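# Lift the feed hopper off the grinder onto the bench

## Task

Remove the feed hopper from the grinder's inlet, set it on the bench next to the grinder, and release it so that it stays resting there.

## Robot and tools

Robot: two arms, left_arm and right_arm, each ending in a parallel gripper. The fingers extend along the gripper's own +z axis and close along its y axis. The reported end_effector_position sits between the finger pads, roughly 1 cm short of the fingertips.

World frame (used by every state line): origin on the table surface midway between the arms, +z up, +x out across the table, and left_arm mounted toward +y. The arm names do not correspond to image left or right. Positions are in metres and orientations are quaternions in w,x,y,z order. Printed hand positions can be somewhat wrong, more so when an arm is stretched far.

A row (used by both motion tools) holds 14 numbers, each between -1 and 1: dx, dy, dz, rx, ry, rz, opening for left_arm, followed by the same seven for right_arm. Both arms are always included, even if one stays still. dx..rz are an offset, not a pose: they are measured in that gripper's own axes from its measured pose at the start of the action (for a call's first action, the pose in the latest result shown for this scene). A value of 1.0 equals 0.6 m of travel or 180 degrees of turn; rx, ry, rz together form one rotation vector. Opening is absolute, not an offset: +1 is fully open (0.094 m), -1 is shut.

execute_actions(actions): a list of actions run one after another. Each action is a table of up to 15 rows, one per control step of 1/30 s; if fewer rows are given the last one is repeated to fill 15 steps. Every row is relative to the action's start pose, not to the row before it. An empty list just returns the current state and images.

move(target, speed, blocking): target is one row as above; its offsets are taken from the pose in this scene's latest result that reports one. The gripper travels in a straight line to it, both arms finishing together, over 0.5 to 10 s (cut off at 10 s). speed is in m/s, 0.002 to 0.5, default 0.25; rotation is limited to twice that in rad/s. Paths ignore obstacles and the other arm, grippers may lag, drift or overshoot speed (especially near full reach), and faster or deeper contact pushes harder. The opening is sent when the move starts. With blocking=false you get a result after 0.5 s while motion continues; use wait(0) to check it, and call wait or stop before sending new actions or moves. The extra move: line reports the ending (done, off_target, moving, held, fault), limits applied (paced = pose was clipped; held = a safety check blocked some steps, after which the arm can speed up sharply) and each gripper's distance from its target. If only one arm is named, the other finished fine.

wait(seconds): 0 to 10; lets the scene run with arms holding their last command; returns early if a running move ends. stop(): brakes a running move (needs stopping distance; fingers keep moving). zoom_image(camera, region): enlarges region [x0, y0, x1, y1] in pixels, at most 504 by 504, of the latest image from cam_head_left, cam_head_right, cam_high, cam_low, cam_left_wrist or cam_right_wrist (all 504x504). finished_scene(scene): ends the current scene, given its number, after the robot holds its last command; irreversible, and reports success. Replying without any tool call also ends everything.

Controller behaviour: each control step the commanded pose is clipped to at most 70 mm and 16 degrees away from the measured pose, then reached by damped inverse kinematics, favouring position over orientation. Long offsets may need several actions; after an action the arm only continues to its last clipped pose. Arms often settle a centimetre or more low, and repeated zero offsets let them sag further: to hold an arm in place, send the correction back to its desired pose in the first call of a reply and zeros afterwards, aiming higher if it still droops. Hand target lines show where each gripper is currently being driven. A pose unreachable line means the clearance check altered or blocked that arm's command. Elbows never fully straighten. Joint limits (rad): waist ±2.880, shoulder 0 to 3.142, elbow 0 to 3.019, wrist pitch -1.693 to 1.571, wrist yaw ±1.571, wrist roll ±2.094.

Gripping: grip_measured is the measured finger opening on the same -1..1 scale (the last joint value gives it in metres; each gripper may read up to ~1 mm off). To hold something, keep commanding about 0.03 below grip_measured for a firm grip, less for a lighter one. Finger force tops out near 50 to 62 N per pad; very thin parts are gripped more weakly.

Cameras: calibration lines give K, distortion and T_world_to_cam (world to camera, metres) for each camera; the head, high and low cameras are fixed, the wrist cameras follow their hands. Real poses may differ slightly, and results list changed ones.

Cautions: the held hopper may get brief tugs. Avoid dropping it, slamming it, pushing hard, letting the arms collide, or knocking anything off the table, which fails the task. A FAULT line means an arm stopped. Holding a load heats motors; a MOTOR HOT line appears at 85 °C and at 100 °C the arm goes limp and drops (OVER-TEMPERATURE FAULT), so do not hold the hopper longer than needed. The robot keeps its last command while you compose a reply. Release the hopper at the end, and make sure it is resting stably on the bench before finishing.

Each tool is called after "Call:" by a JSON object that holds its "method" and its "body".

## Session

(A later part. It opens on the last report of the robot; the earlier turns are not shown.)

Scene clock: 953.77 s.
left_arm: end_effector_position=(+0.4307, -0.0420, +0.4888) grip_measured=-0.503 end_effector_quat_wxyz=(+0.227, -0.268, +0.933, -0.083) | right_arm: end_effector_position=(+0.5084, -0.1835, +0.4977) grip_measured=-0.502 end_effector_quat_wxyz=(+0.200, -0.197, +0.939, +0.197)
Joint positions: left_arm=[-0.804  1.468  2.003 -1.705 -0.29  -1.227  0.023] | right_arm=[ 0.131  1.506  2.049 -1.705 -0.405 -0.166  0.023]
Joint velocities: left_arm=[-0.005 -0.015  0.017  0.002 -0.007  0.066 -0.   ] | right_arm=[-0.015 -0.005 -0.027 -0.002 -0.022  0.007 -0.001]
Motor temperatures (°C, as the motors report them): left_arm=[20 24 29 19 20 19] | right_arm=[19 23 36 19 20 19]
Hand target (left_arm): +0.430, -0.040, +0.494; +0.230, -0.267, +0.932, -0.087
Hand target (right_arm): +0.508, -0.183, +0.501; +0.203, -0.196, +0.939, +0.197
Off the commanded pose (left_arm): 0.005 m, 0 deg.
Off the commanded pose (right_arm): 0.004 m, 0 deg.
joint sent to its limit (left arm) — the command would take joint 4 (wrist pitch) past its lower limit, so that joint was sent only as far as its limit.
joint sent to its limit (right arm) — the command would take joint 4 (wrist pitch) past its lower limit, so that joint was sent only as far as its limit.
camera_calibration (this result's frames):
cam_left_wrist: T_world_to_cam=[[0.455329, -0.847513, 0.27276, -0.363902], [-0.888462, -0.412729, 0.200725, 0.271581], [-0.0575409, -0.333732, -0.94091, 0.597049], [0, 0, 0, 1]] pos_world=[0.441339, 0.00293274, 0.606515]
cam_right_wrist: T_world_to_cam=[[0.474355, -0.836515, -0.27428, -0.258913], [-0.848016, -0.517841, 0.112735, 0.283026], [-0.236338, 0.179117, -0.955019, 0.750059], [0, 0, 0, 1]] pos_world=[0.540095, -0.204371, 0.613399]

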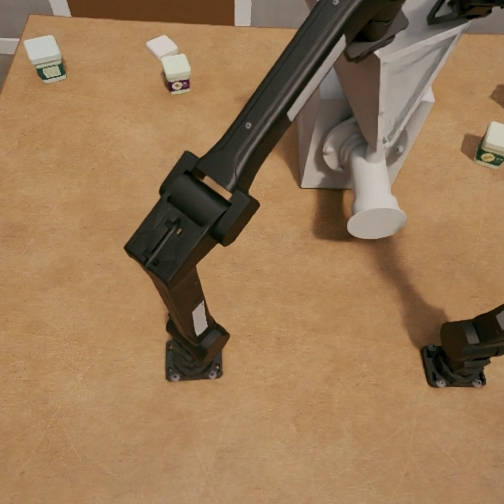

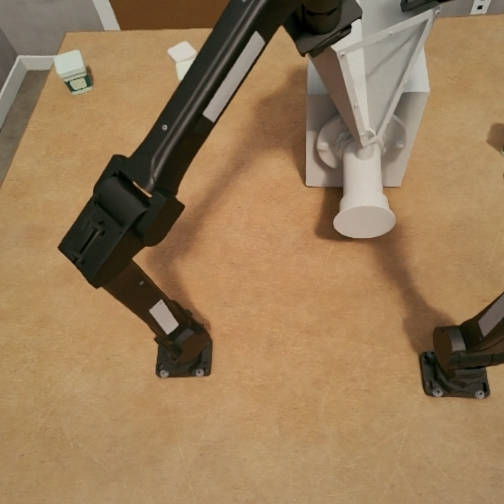

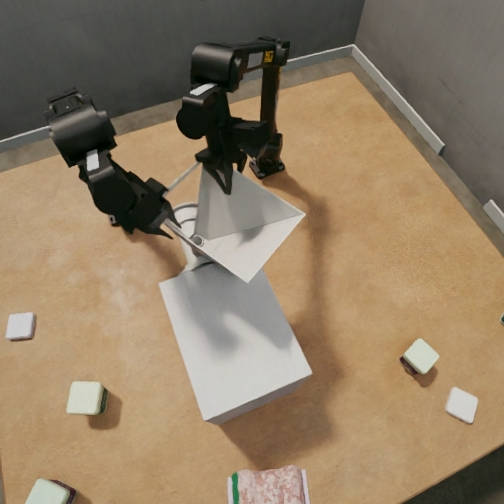

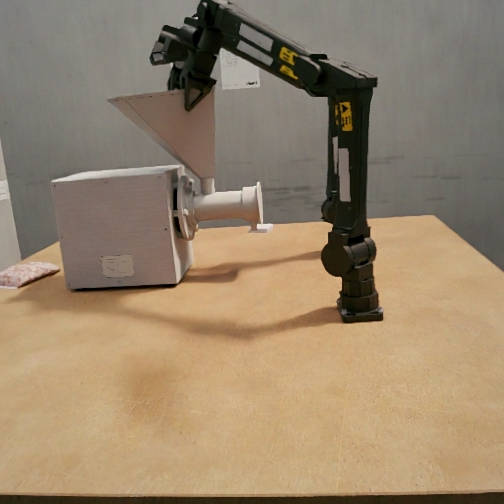

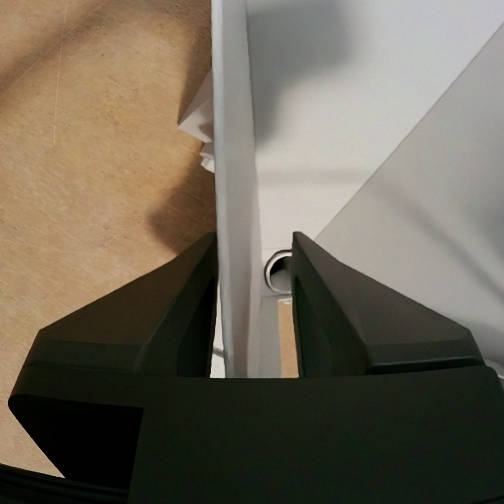

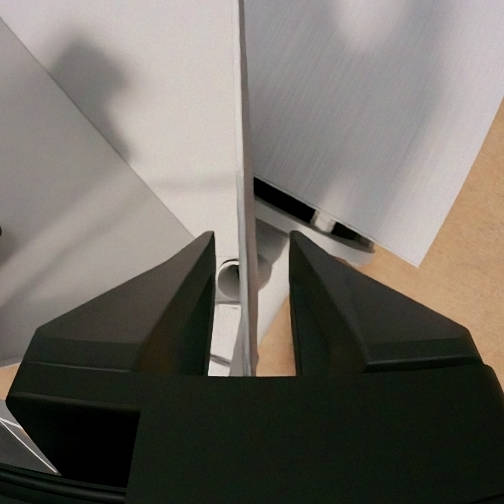

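Call:
{"method": "execute_actions", "body": {"actions": [[[0,0.008,0,0,0,0,-1, 0,0,0,0,0,0,-1]],[[0,0,0,0,0,0,-1, 0,0,0,0,0,0,-1]]]}}

Scene clock: 957.73 s.
left_arm: end_effector_position=(+0.4300, -0.0410, +0.4883) grip_measured=-0.974 end_effector_quat_wxyz=(+0.227, -0.281, +0.928, -0.089) | right_arm: end_effector_position=(+0.5084, -0.1833, +0.4978) grip_measured=-0.970 end_effector_quat_wxyz=(+0.201, -0.203, +0.938, +0.196)
Joint positions: left_arm=[-0.804  1.46   1.991 -1.696 -0.29  -1.254  0.001] | right_arm=[ 0.131  1.506  2.049 -1.705 -0.408 -0.179  0.001]
Joint velocities: left_arm=[-0.005 -0.005  0.007  0.002  0.051 -0.051 -0.001] | right_arm=[-0.015 -0.015  0.012 -0.012  0.037 -0.007  0.   ]
Motor temperatures (°C, as the motors report them): left_arm=[20 24 29 19 20 19] | right_arm=[19 23 36 19 19 19]
Hand target (left_arm): +0.430, -0.041, +0.488; +0.228, -0.277, +0.929, -0.088
Hand target (right_arm): +0.508, -0.183, +0.498; +0.201, -0.202, +0.938, +0.196
Off the commanded pose (left_arm): 0.000 m, 0 deg.
Off the commanded pose (right_arm): 0.000 m, 0 deg.
camera_calibration (this result's frames):
cam_left_wrist: T_world_to_cam=[[0.474767, -0.831683, 0.287924, -0.377713], [-0.878861, -0.430567, 0.205465, 0.264271], [-0.0469107, -0.350593, -0.935352, 0.588814], [0, 0, 0, 1]] pos_world=[0.439204, 0.00608315, 0.605202]
cam_right_wrist: T_world_to_cam=[[0.485718, -0.831377, -0.269981, -0.265678], [-0.842486, -0.527587, 0.108945, 0.280332], [-0.233013, 0.174538, -0.956682, 0.748448], [0, 0, 0, 1]] pos_world=[0.539619, -0.203612, 0.613758]

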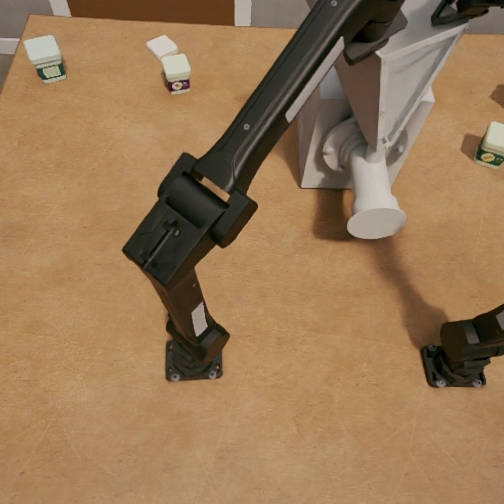

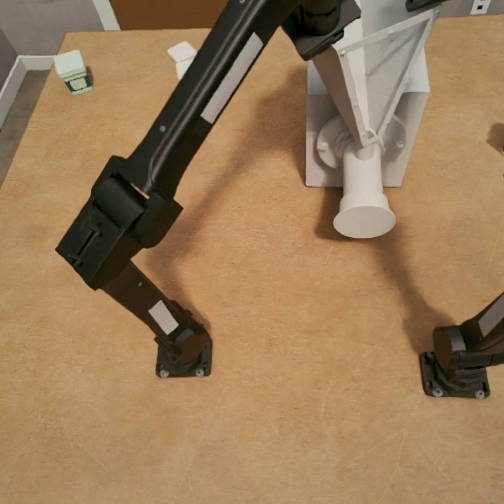

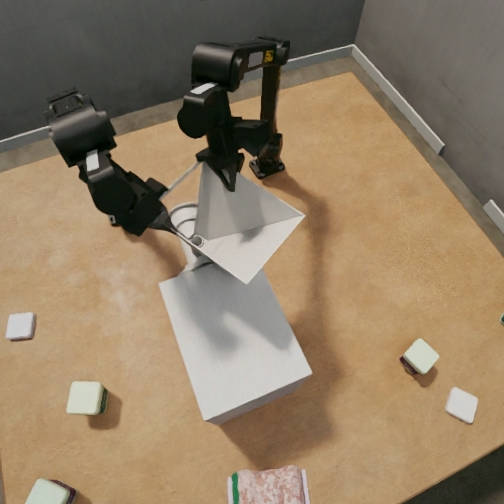

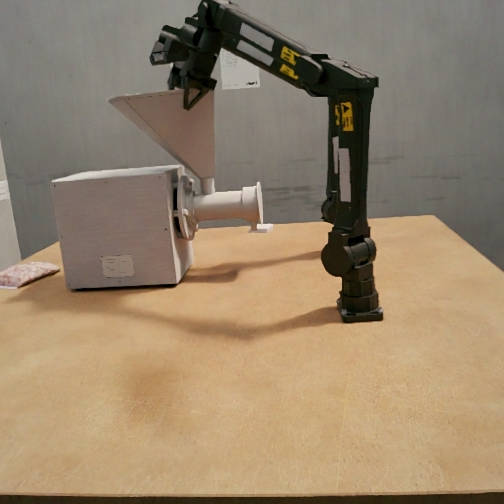

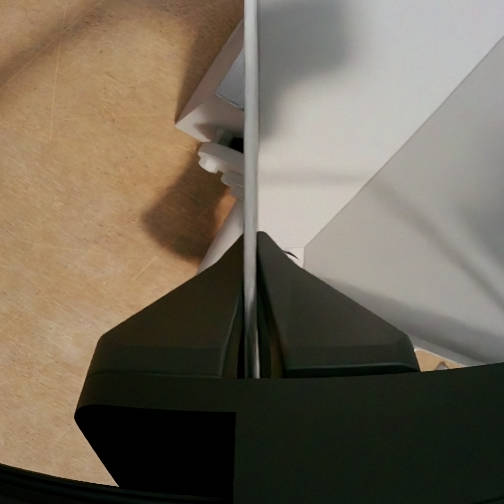

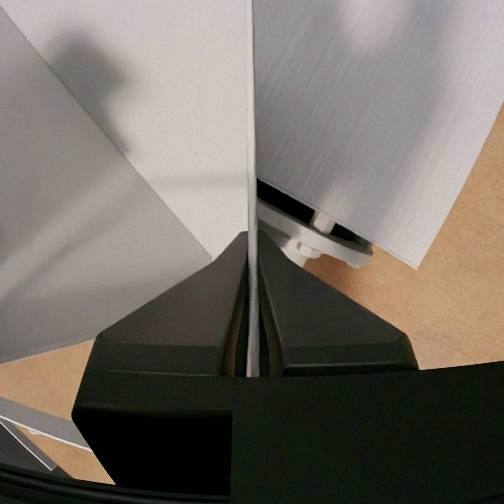

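Call:
{"method": "move", "body": {"target": [-0.0619,-0.0488,-0.1467,0,0,0,-1, -0.0761,0.0477,-0.1403,0,0,0,-1], "speed": 0.015}}

Scene clock: 969.23 s.
left_arm: end_effector_position=(+0.4316, -0.0425, +0.4920) grip_measured=-0.974 end_effector_quat_wxyz=(+0.228, -0.276, +0.929, -0.089) | right_arm: end_effector_position=(+0.5092, -0.1858, +0.4988) grip_measured=-0.971 end_effector_quat_wxyz=(+0.201, -0.195, +0.940, +0.196)
Joint positions: left_arm=[-0.804  1.47   2.012 -1.705 -0.289 -1.244  0.001] | right_arm=[ 0.126  1.506  2.052 -1.705 -0.405 -0.165  0.001]
Joint velocities: left_arm=[ 0.005 -0.015 -0.012 -0.022  0.007  0.066 -0.001] | right_arm=[-0.015  0.005 -0.002  0.007 -0.007  0.007  0.   ]
Motor temperatures (°C, as the motors report them): left_arm=[20 24 31 19 20 19] | right_arm=[19 23 38 19 20 19]
Hand target (left_arm): +0.424, -0.036, +0.557; +0.270, -0.268, +0.913, -0.146
Hand target (right_arm): +0.500, -0.185, +0.564; +0.269, -0.189, +0.922, +0.202
Off the commanded pose (left_arm): 0.096 m, 1 deg; position clipped at the last step of the last action.
Off the commanded pose (right_arm): 0.099 m, 1 deg; position clipped at the last step of the last action.
joint sent to its limit (left arm) — the command would take joint 4 (wrist pitch) past its lower limit, so that joint was sent only as far as its limit.
joint sent to its limit (right arm) — the command would take joint 4 (wrist pitch) past its lower limit, so that joint was sent only as far as its limit.
move: off_target (left_arm, right_arm); limits=paced
camera_calibration (this result's frames):
cam_left_wrist: T_world_to_cam=[[0.466682, -0.836622, 0.28683, -0.376971], [-0.883107, -0.423097, 0.202759, 0.267684], [-0.0482763, -0.347926, -0.936278, 0.592966], [0, 0, 0, 1]] pos_world=[0.440945, 0.00418259, 0.609033]
cam_right_wrist: T_world_to_cam=[[0.470291, -0.838982, -0.273744, -0.259552], [-0.85116, -0.513154, 0.110449, 0.285951], [-0.233137, 0.181057, -0.95544, 0.750659], [0, 0, 0, 1]] pos_world=[0.540462, -0.206934, 0.614576]

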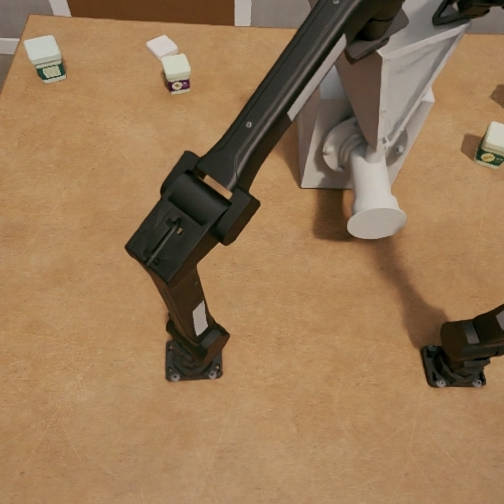

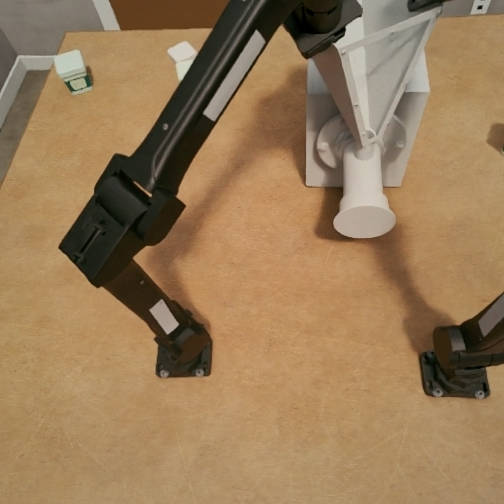

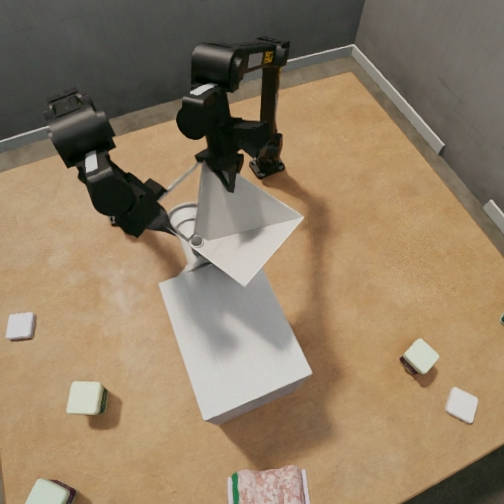

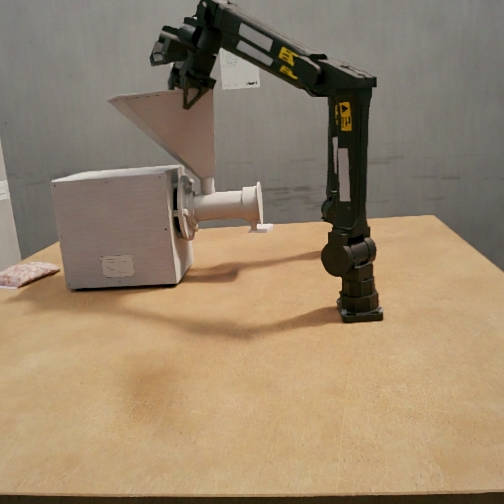

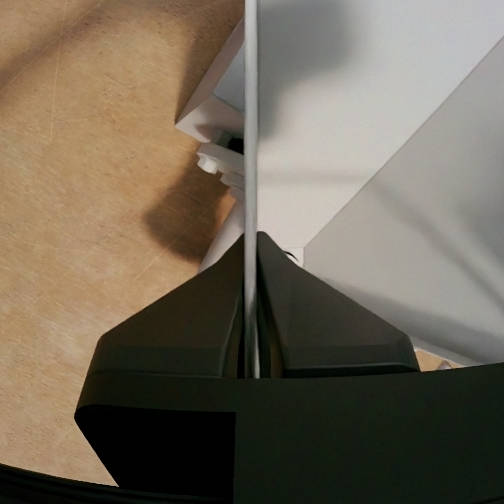

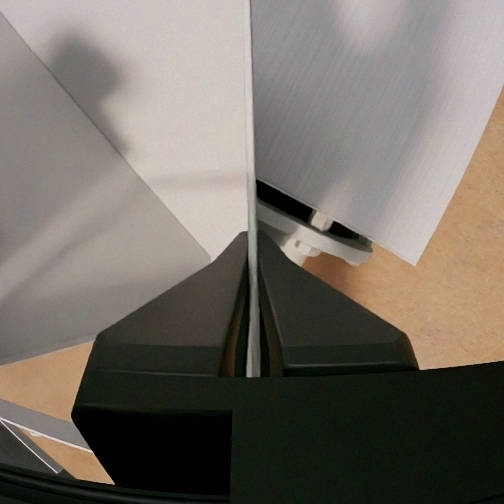

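Call:
{"method": "execute_actions", "body": {"actions": [[[0,0,0,0,0,0,-1, 0,0,0,0,0,0,-1]]]}}

Call:
{"method": "zoom_image", "body": {"camera": "cam_high", "region": [140, 150, 320, 300]}}

Scene clock: 973.53 s.
left_arm: end_effector_position=(+0.4317, -0.0426, +0.4892) grip_measured=-0.974 end_effector_quat_wxyz=(+0.227, -0.277, +0.930, -0.087) | right_arm: end_effector_position=(+0.5087, -0.1855, +0.4973) grip_measured=-0.971 end_effector_quat_wxyz=(+0.200, -0.197, +0.939, +0.197)
Joint positions: left_arm=[-0.804  1.471  2.006 -1.705 -0.289 -1.246  0.001] | right_arm=[ 0.126  1.505  2.047 -1.705 -0.408 -0.172  0.001]
Joint velocities: left_arm=[-0.005  0.015 -0.012  0.007 -0.066 -0.007  0.   ] | right_arm=[-0.005  0.005  0.007  0.012 -0.051  0.007  0.   ]
Motor temperatures (°C, as the motors report them): left_arm=[20 24 33 19 20 19] | right_arm=[19 23 40 19 20 19]
Hand target (left_arm): +0.432, -0.043, +0.492; +0.228, -0.276, +0.929, -0.089
Hand target (right_arm): +0.509, -0.186, +0.499; +0.201, -0.195, +0.940, +0.196
Off the commanded pose (left_arm): 0.003 m, 0 deg.
Off the commanded pose (right_arm): 0.002 m, 0 deg.
camera_calibration (this result's frames):
cam_left_wrist: T_world_to_cam=[[0.469831, -0.8366, 0.281709, -0.375138], [-0.881228, -0.425721, 0.205426, 0.266119], [-0.0519304, -0.344765, -0.937251, 0.592582], [0, 0, 0, 1]] pos_world=[0.441536, 0.0037537, 0.60641]
cam_right_wrist: T_world_to_cam=[[0.475105, -0.835961, -0.274672, -0.260994], [-0.847725, -0.518522, 0.111789, 0.282444], [-0.235875, 0.179735, -0.955017, 0.749983], [0, 0, 0, 1]] pos_world=[0.540336, -0.206526, 0.612985]

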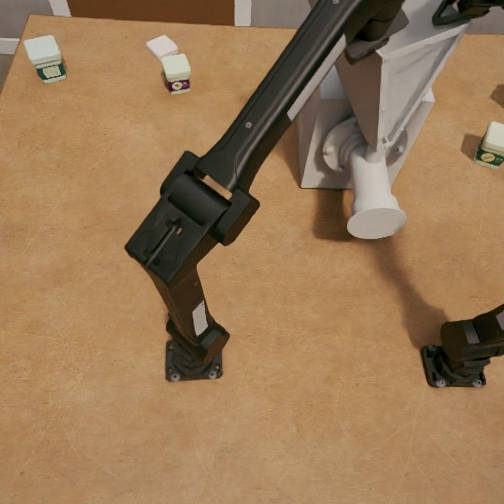

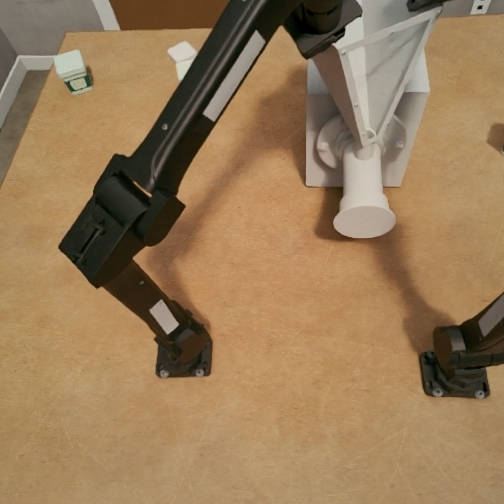

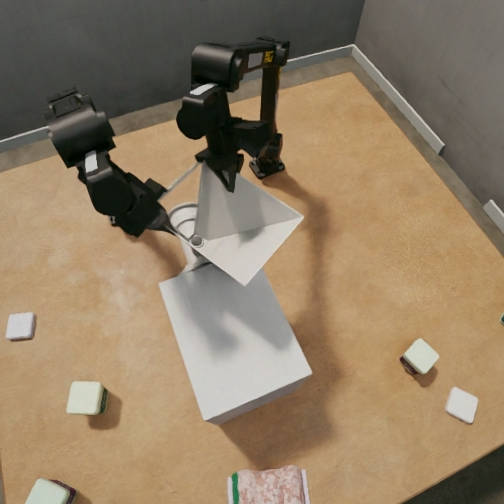

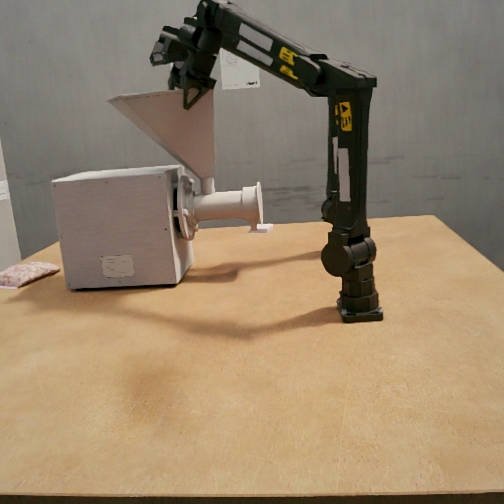

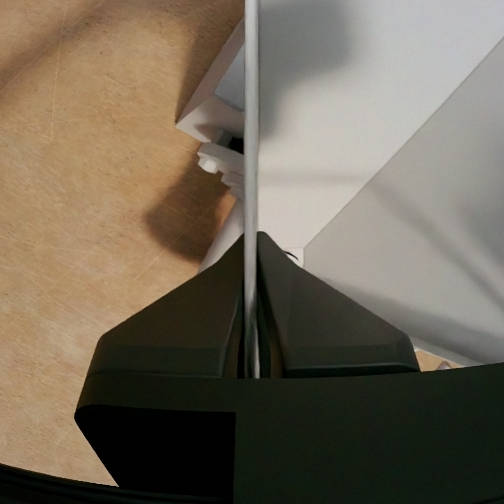

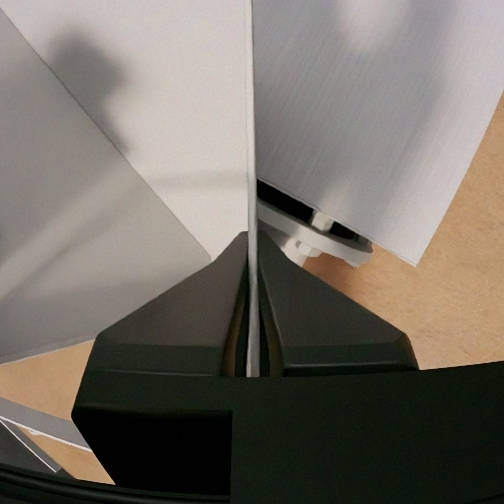

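Region (140, 150, 320, 300) of cam_high's 504x504 image, scaled by 2.800, with more detail than that image has.

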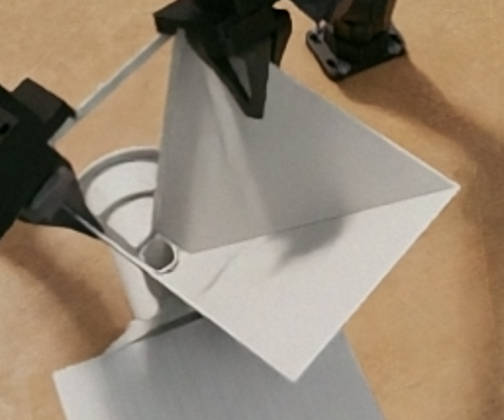

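Call:
{"method": "execute_actions", "body": {"actions": [[[-0.0406,-0.0162,-0.1173,0,0,0,-1, -0.0366,0.0417,-0.1119,0,0,0,-1]],[[-0.0370,-0.0062,-0.1194,0,0,0,-1, -0.0261,0.0439,-0.1139,0,0,0,-1]]]}}

Scene clock: 1094.53 s.
left_arm: end_effector_position=(+0.4293, -0.0411, +0.5022) grip_measured=-0.974 end_effector_quat_wxyz=(+0.234, -0.266, +0.930, -0.097) | right_arm: end_effector_position=(+0.5019, -0.1870, +0.5119) grip_measured=-0.971 end_effector_quat_wxyz=(+0.213, -0.186, +0.938, +0.199)
Joint positions: left_arm=[-0.804  1.462  2.028 -1.705 -0.286 -1.219  0.001] | right_arm=[ 0.125  1.486  2.061 -1.705 -0.407 -0.143  0.001]
Joint velocities: left_arm=[-0.005  0.005  0.032  0.007  0.022  0.051 -0.   ] | right_arm=[ 0.005 -0.024  0.007  0.002  0.051  0.051  0.   ]
Motor temperatures (°C, as the motors report them): left_arm=[20 24 29 19 20 19] | right_arm=[19 23 36 19 19 19]
Hand target (left_arm): +0.412, -0.027, +0.559; +0.272, -0.262, +0.914, -0.147
Hand target (right_arm): +0.484, -0.190, +0.567; +0.270, -0.179, +0.924, +0.203
Off the commanded pose (left_arm): 0.064 m, 2 deg.
Off the commanded pose (right_arm): 0.061 m, 2 deg.
joint sent to its limit (left arm) — the command would take joint 4 (wrist pitch) past its lower limit, so that joint was sent only as far as its limit.
joint sent to its limit (right arm) — the command would take joint 4 (wrist pitch) past its lower limit, so that joint was sent only as far as its limit.
camera_calibration (this result's frames):
cam_left_wrist: T_world_to_cam=[[0.442651, -0.845064, 0.299879, -0.374274], [-0.895812, -0.401924, 0.189679, 0.277115], [-0.039762, -0.352597, -0.93493, 0.598416], [0, 0, 0, 1]] pos_world=[0.437709, 0.00609309, 0.619152]
cam_right_wrist: T_world_to_cam=[[0.459808, -0.843946, -0.276282, -0.24795], [-0.862334, -0.498634, 0.0879972, 0.297519], [-0.212028, 0.197785, -0.95704, 0.75501], [0, 0, 0, 1]] pos_world=[0.530654, -0.210233, 0.62789]

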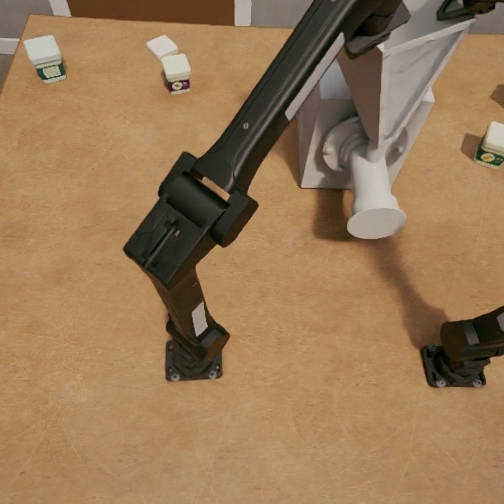

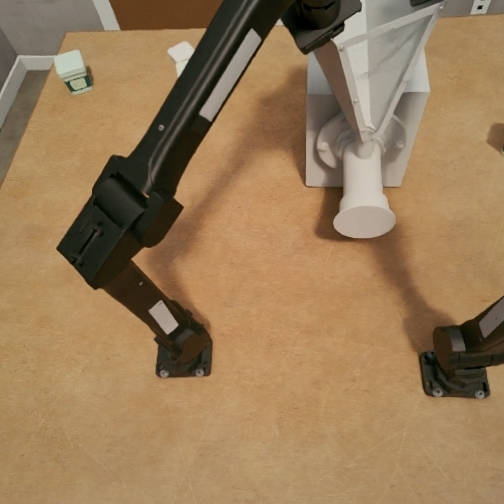

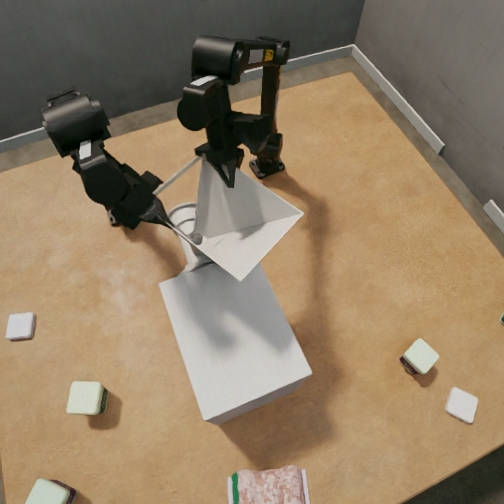

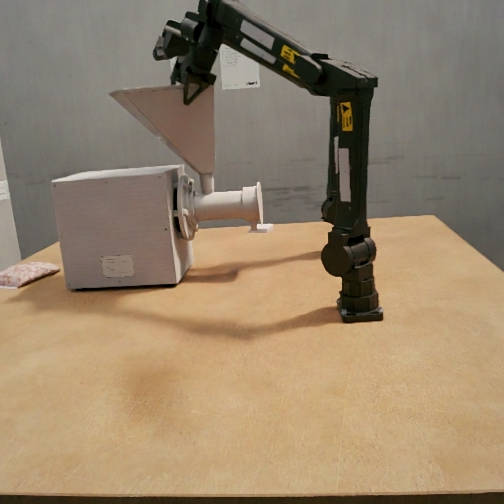

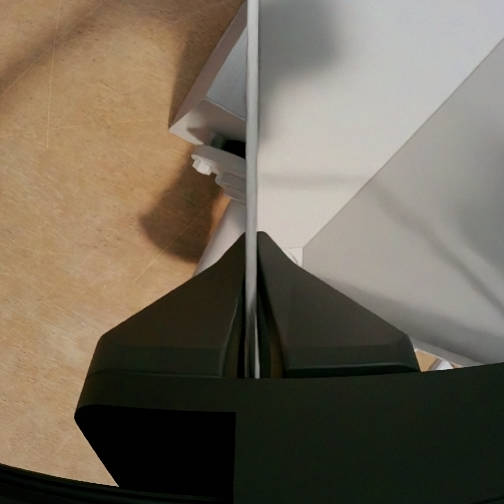

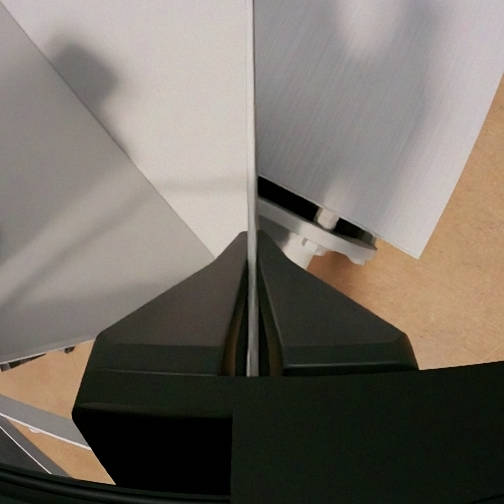

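Call:
{"method": "execute_actions", "body": {"actions": [[[-0.0351,-0.0011,-0.1200,0,0,0,-1, -0.0208,0.0448,-0.1145,0,0,0,-1]],[[-0.0351,-0.0011,-0.1200,0,0,0,-1, -0.0208,0.0448,-0.1145,0,0,0,-1]]]}}

Scene clock: 1099.27 s.
left_arm: end_effector_position=(+0.4272, -0.0414, +0.5107) grip_measured=-0.974 end_effector_quat_wxyz=(+0.239, -0.246, +0.934, -0.103) | right_arm: end_effector_position=(+0.4935, -0.1901, +0.5220) grip_measured=-0.971 end_effector_quat_wxyz=(+0.222, -0.174, +0.939, +0.196)
Joint positions: left_arm=[-0.804  1.456  2.042 -1.702 -0.278 -1.177  0.001] | right_arm=[ 0.125  1.462  2.062 -1.705 -0.396 -0.115  0.001]
Joint velocities: left_arm=[-0.005 -0.005 -0.012 -0.022  0.022 -0.022 -0.002] | right_arm=[-0.005 -0.005  0.002  0.007 -0.007  0.066  0.   ]
Motor temperatures (°C, as the motors report them): left_arm=[20 24 30 19 20 19] | right_arm=[19 23 38 19 19 19]
Hand target (left_arm): +0.405, -0.023, +0.571; +0.279, -0.242, +0.916, -0.155
Hand target (right_arm): +0.467, -0.194, +0.583; +0.286, -0.167, +0.921, +0.204
Off the commanded pose (left_arm): 0.073 m, 1 deg; position clipped at the last step of the last action.
Off the commanded pose (right_arm): 0.071 m, 1 deg; position clipped at the last step of the last action.
joint sent to its limit (left arm) — the command would take joint 4 (wrist pitch) past its lower limit, so that joint was sent only as far as its limit.
joint sent to its limit (right arm) — the command would take joint 4 (wrist pitch) past its lower limit, so that joint was sent only as far as its limit.
camera_calibration (this result's frames):
cam_left_wrist: T_world_to_cam=[[0.403467, -0.86237, 0.305831, -0.363088], [-0.914099, -0.36511, 0.176403, 0.289654], [-0.0404629, -0.350733, -0.935601, 0.606871], [0, 0, 0, 1]] pos_world=[0.435822, 0.00548899, 0.627737]
cam_right_wrist: T_world_to_cam=[[0.43949, -0.855744, -0.27304, -0.23786], [-0.877036, -0.474475, 0.0753763, 0.306234], [-0.194054, 0.206339, -0.959045, 0.757343], [0, 0, 0, 1]] pos_world=[0.52008, -0.214517, 0.638298]

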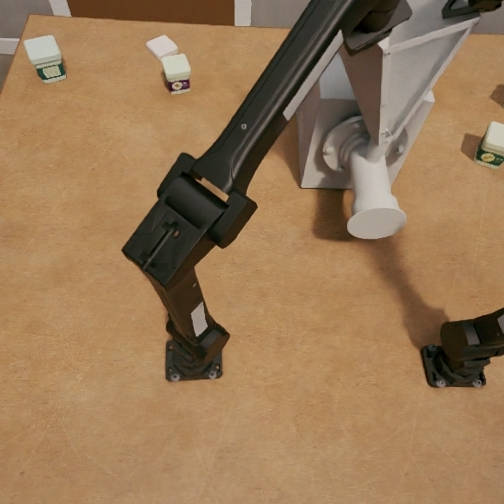

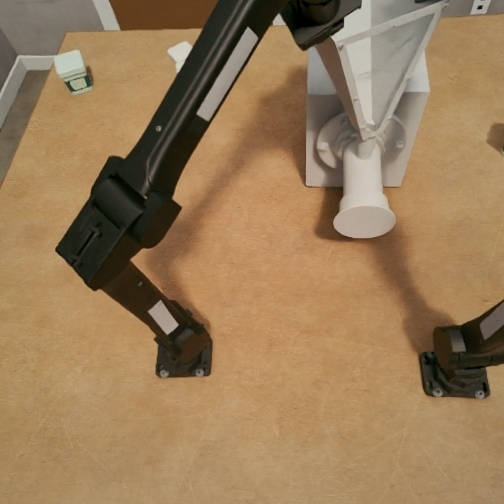

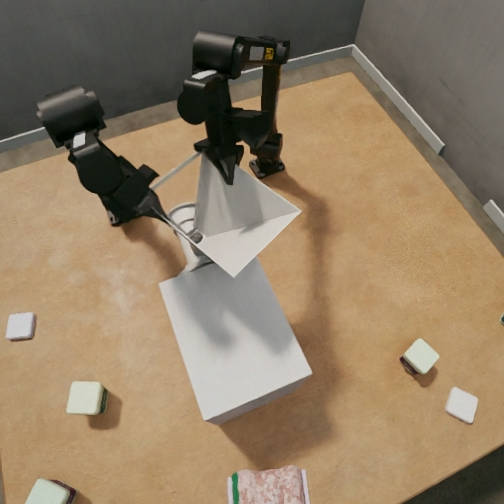

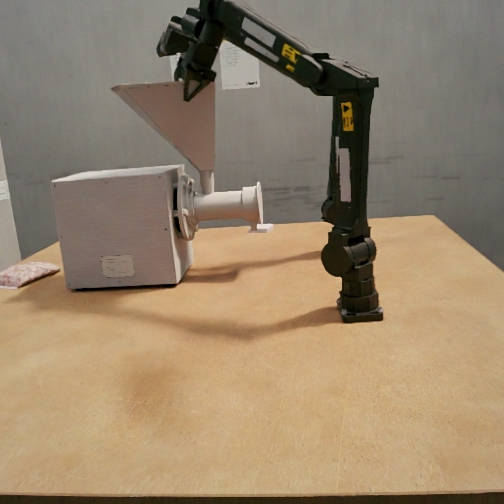

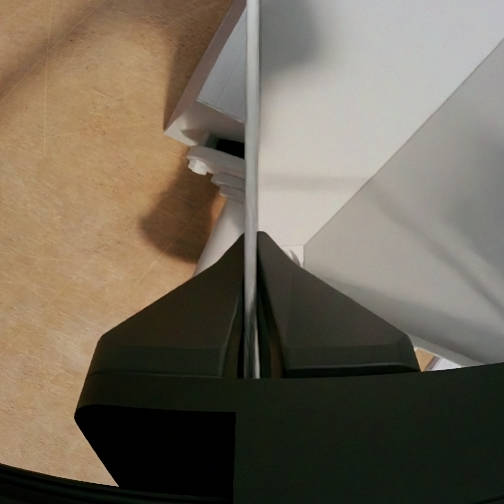

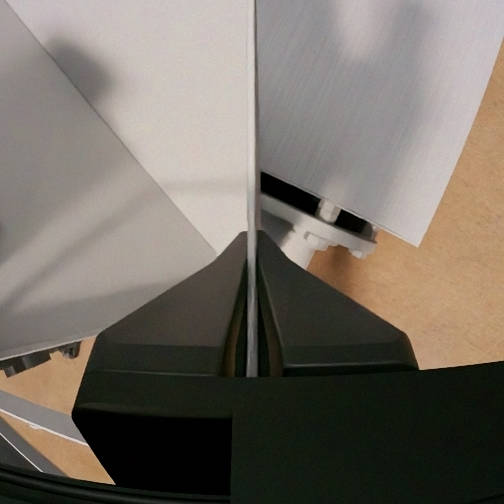

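Call:
{"method": "execute_actions", "body": {"actions": [[[-0.0404,-0.0109,-0.1170,0,0,0,-1, -0.0366,0.0431,-0.1111,0,0,0,-1]],[[-0.0404,-0.0109,-0.1170,0,0,0,-1, -0.0366,0.0431,-0.1111,0,0,0,-1]]]}}

Scene clock: 1111.00 s.
left_arm: end_effector_position=(+0.4260, -0.0412, +0.5382) grip_measured=-0.974 end_effector_quat_wxyz=(+0.257, -0.228, +0.931, -0.125) | right_arm: end_effector_position=(+0.4888, -0.1913, +0.5502) grip_measured=-0.971 end_effector_quat_wxyz=(+0.251, -0.161, +0.934, +0.195)
Joint positions: left_arm=[-0.804  1.456  2.109 -1.705 -0.274 -1.133  0.001] | right_arm=[ 0.128  1.453  2.121 -1.705 -0.384 -0.075  0.001]
Joint velocities: left_arm=[-0.015 -0.005 -0.002  0.012  0.051 -0.037 -0.001] | right_arm=[-0.024 -0.015 -0.007  0.002 -0.037 -0.022 -0.   ]
Motor temperatures (°C, as the motors report them): left_arm=[20 24 32 19 20 19] | right_arm=[19 24 40 19 19 19]
Hand target (left_arm): +0.408, -0.025, +0.593; +0.296, -0.223, +0.913, -0.170
Hand target (right_arm): +0.469, -0.194, +0.605; +0.308, -0.153, +0.917, +0.204
Off the commanded pose (left_arm): 0.063 m, 2 deg.
Off the commanded pose (right_arm): 0.062 m, 2 deg.
joint sent to its limit (left arm) — the command would take joint 4 (wrist pitch) past its lower limit, so that joint was sent only as far as its limit.
joint sent to its limit (right arm) — the command would take joint 4 (wrist pitch) past its lower limit, so that joint was sent only as far as its limit.
camera_calibration (this result's frames):
cam_left_wrist: T_world_to_cam=[[0.353687, -0.869776, 0.344086, -0.370609], [-0.935325, -0.325505, 0.138616, 0.314758], [-0.0085628, -0.370859, -0.92865, 0.614509], [0, 0, 0, 1]] pos_world=[0.430742, 0.00800416, 0.654555]
cam_right_wrist: T_world_to_cam=[[0.423143, -0.866533, -0.264709, -0.227738], [-0.895608, -0.444266, 0.0226705, 0.343289], [-0.137246, 0.227483, -0.964062, 0.762744], [0, 0, 0, 1]] pos_world=[0.508501, -0.218342, 0.667265]

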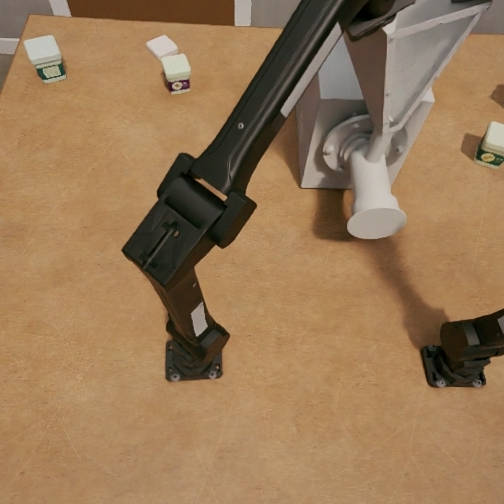

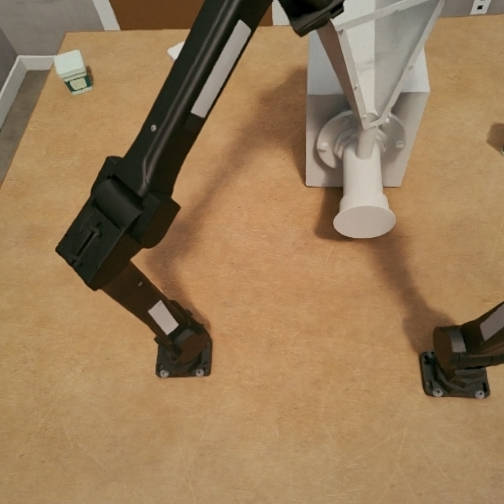

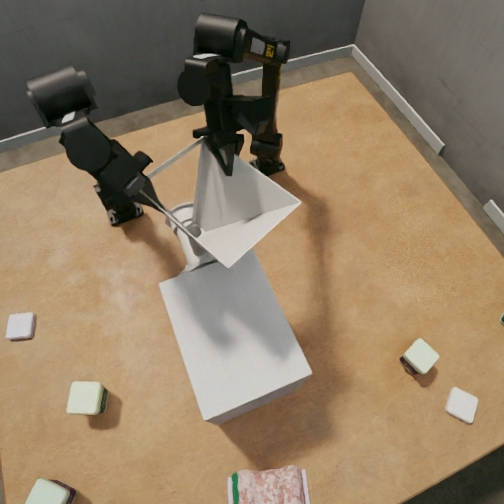

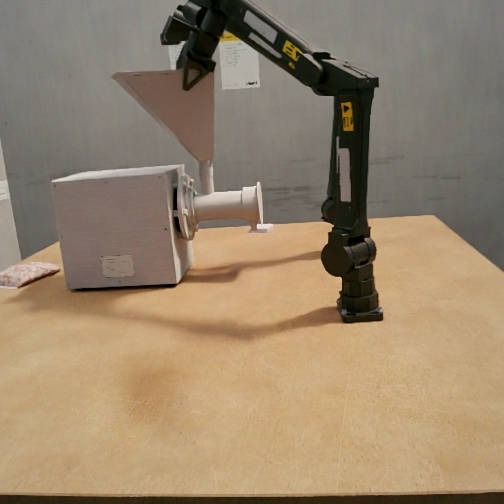

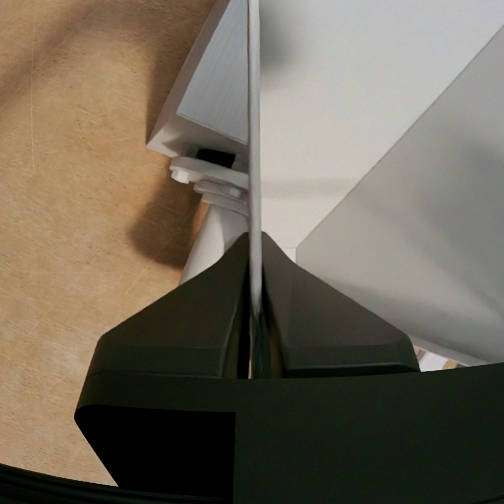

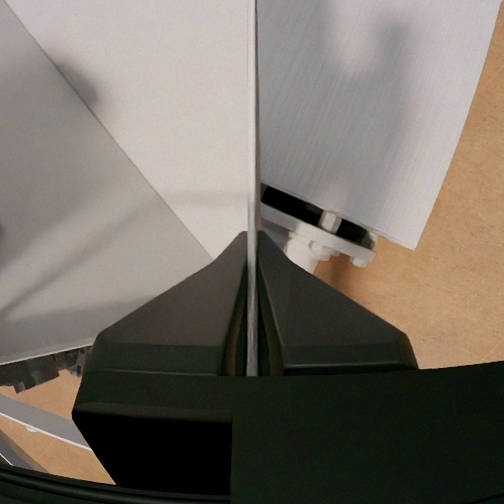

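Call:
{"method": "execute_actions", "body": {"actions": [[[-0.0420,-0.0120,-0.1160,0,0,0,-1, -0.0400,0.0420,-0.1100,0,0,0,-1]],[[-0.0420,-0.0120,-0.1160,0,0,0,-1, -0.0400,0.0420,-0.1100,0,0,0,-1]]]}}

Scene clock: 1114.90 s.
left_arm: end_effector_position=(+0.4253, -0.0371, +0.5714) grip_measured=-0.974 end_effector_quat_wxyz=(+0.288, -0.208, +0.924, -0.143) | right_arm: end_effector_position=(+0.4831, -0.1888, +0.5864) grip_measured=-0.971 end_effector_quat_wxyz=(+0.290, -0.159, +0.924, +0.193)
Joint positions: left_arm=[-0.804  1.457  2.187 -1.705 -0.289 -1.081  0.001] | right_arm=[ 0.141  1.453  2.209 -1.705 -0.369 -0.05   0.001]
Joint velocities: left_arm=[-0.005 -0.015 -0.012  0.007 -0.037 -0.022  0.002] | right_arm=[-0.015  0.005 -0.002  0.002  0.007  0.066 -0.   ]
Motor temperatures (°C, as the motors report them): left_arm=[20 24 32 19 20 19] | right_arm=[19 23 41 19 19 19]
Hand target (left_arm): +0.405, -0.022, +0.621; +0.320, -0.204, +0.906, -0.188
Hand target (right_arm): +0.462, -0.193, +0.636; +0.340, -0.147, +0.906, +0.204
Off the commanded pose (left_arm): 0.059 m, 2 deg.
Off the commanded pose (right_arm): 0.057 m, 2 deg.
joint sent to its limit (left arm) — the command would take joint 4 (wrist pitch) past its lower limit, so that joint was sent only as far as its limit.
joint sent to its limit (right arm) — the command would take joint 4 (wrist pitch) past its lower limit, so that joint was sent only as far as its limit.
camera_calibration (this result's frames):
cam_left_wrist: T_world_to_cam=[[0.296814, -0.876791, 0.378338, -0.373879], [-0.953804, -0.29148, 0.0727785, 0.35758], [0.0464665, -0.382462, -0.922802, 0.619641], [0, 0, 0, 1]] pos_world=[0.423241, 0.0134028, 0.687235]
cam_right_wrist: T_world_to_cam=[[0.429428, -0.86983, -0.242873, -0.230078], [-0.901249, -0.429976, -0.0535912, 0.388631], [-0.0578142, 0.241902, -0.968577, 0.763328], [0, 0, 0, 1]] pos_world=[0.493186, -0.217678, 0.704289]

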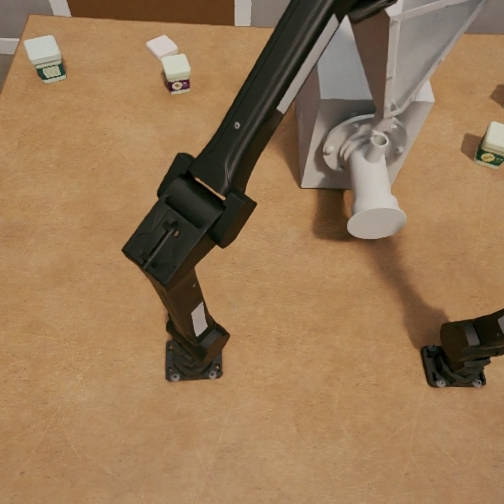

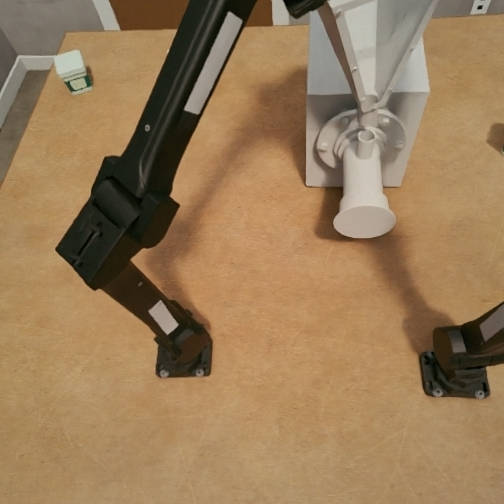

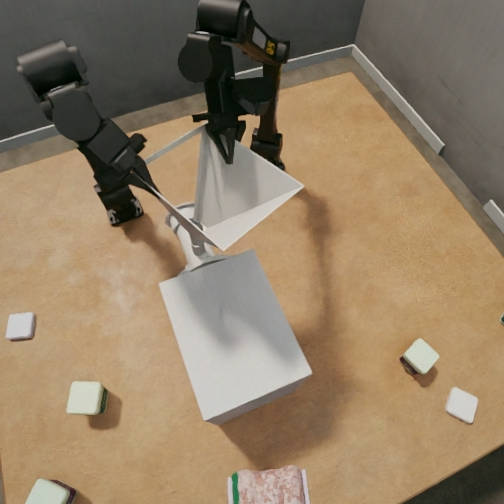

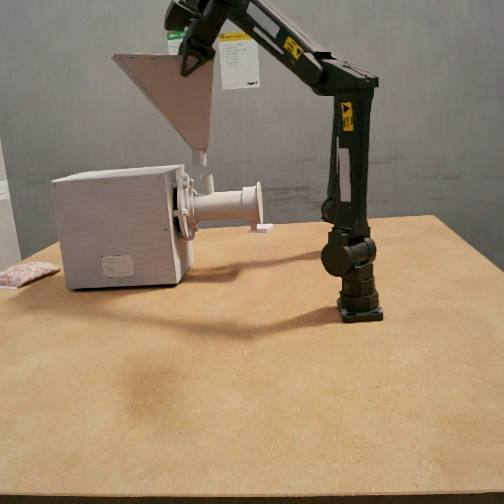

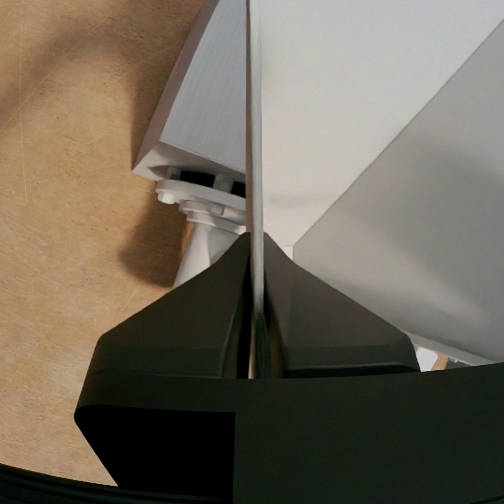

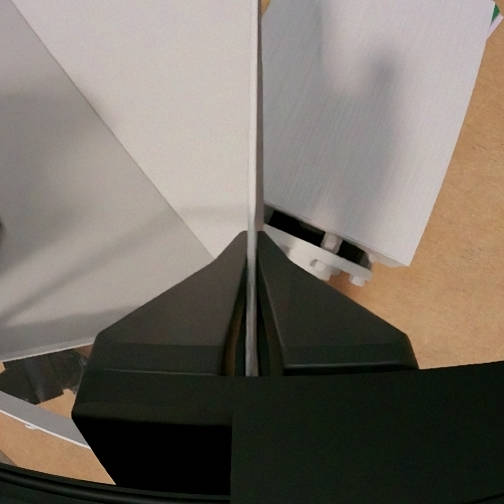

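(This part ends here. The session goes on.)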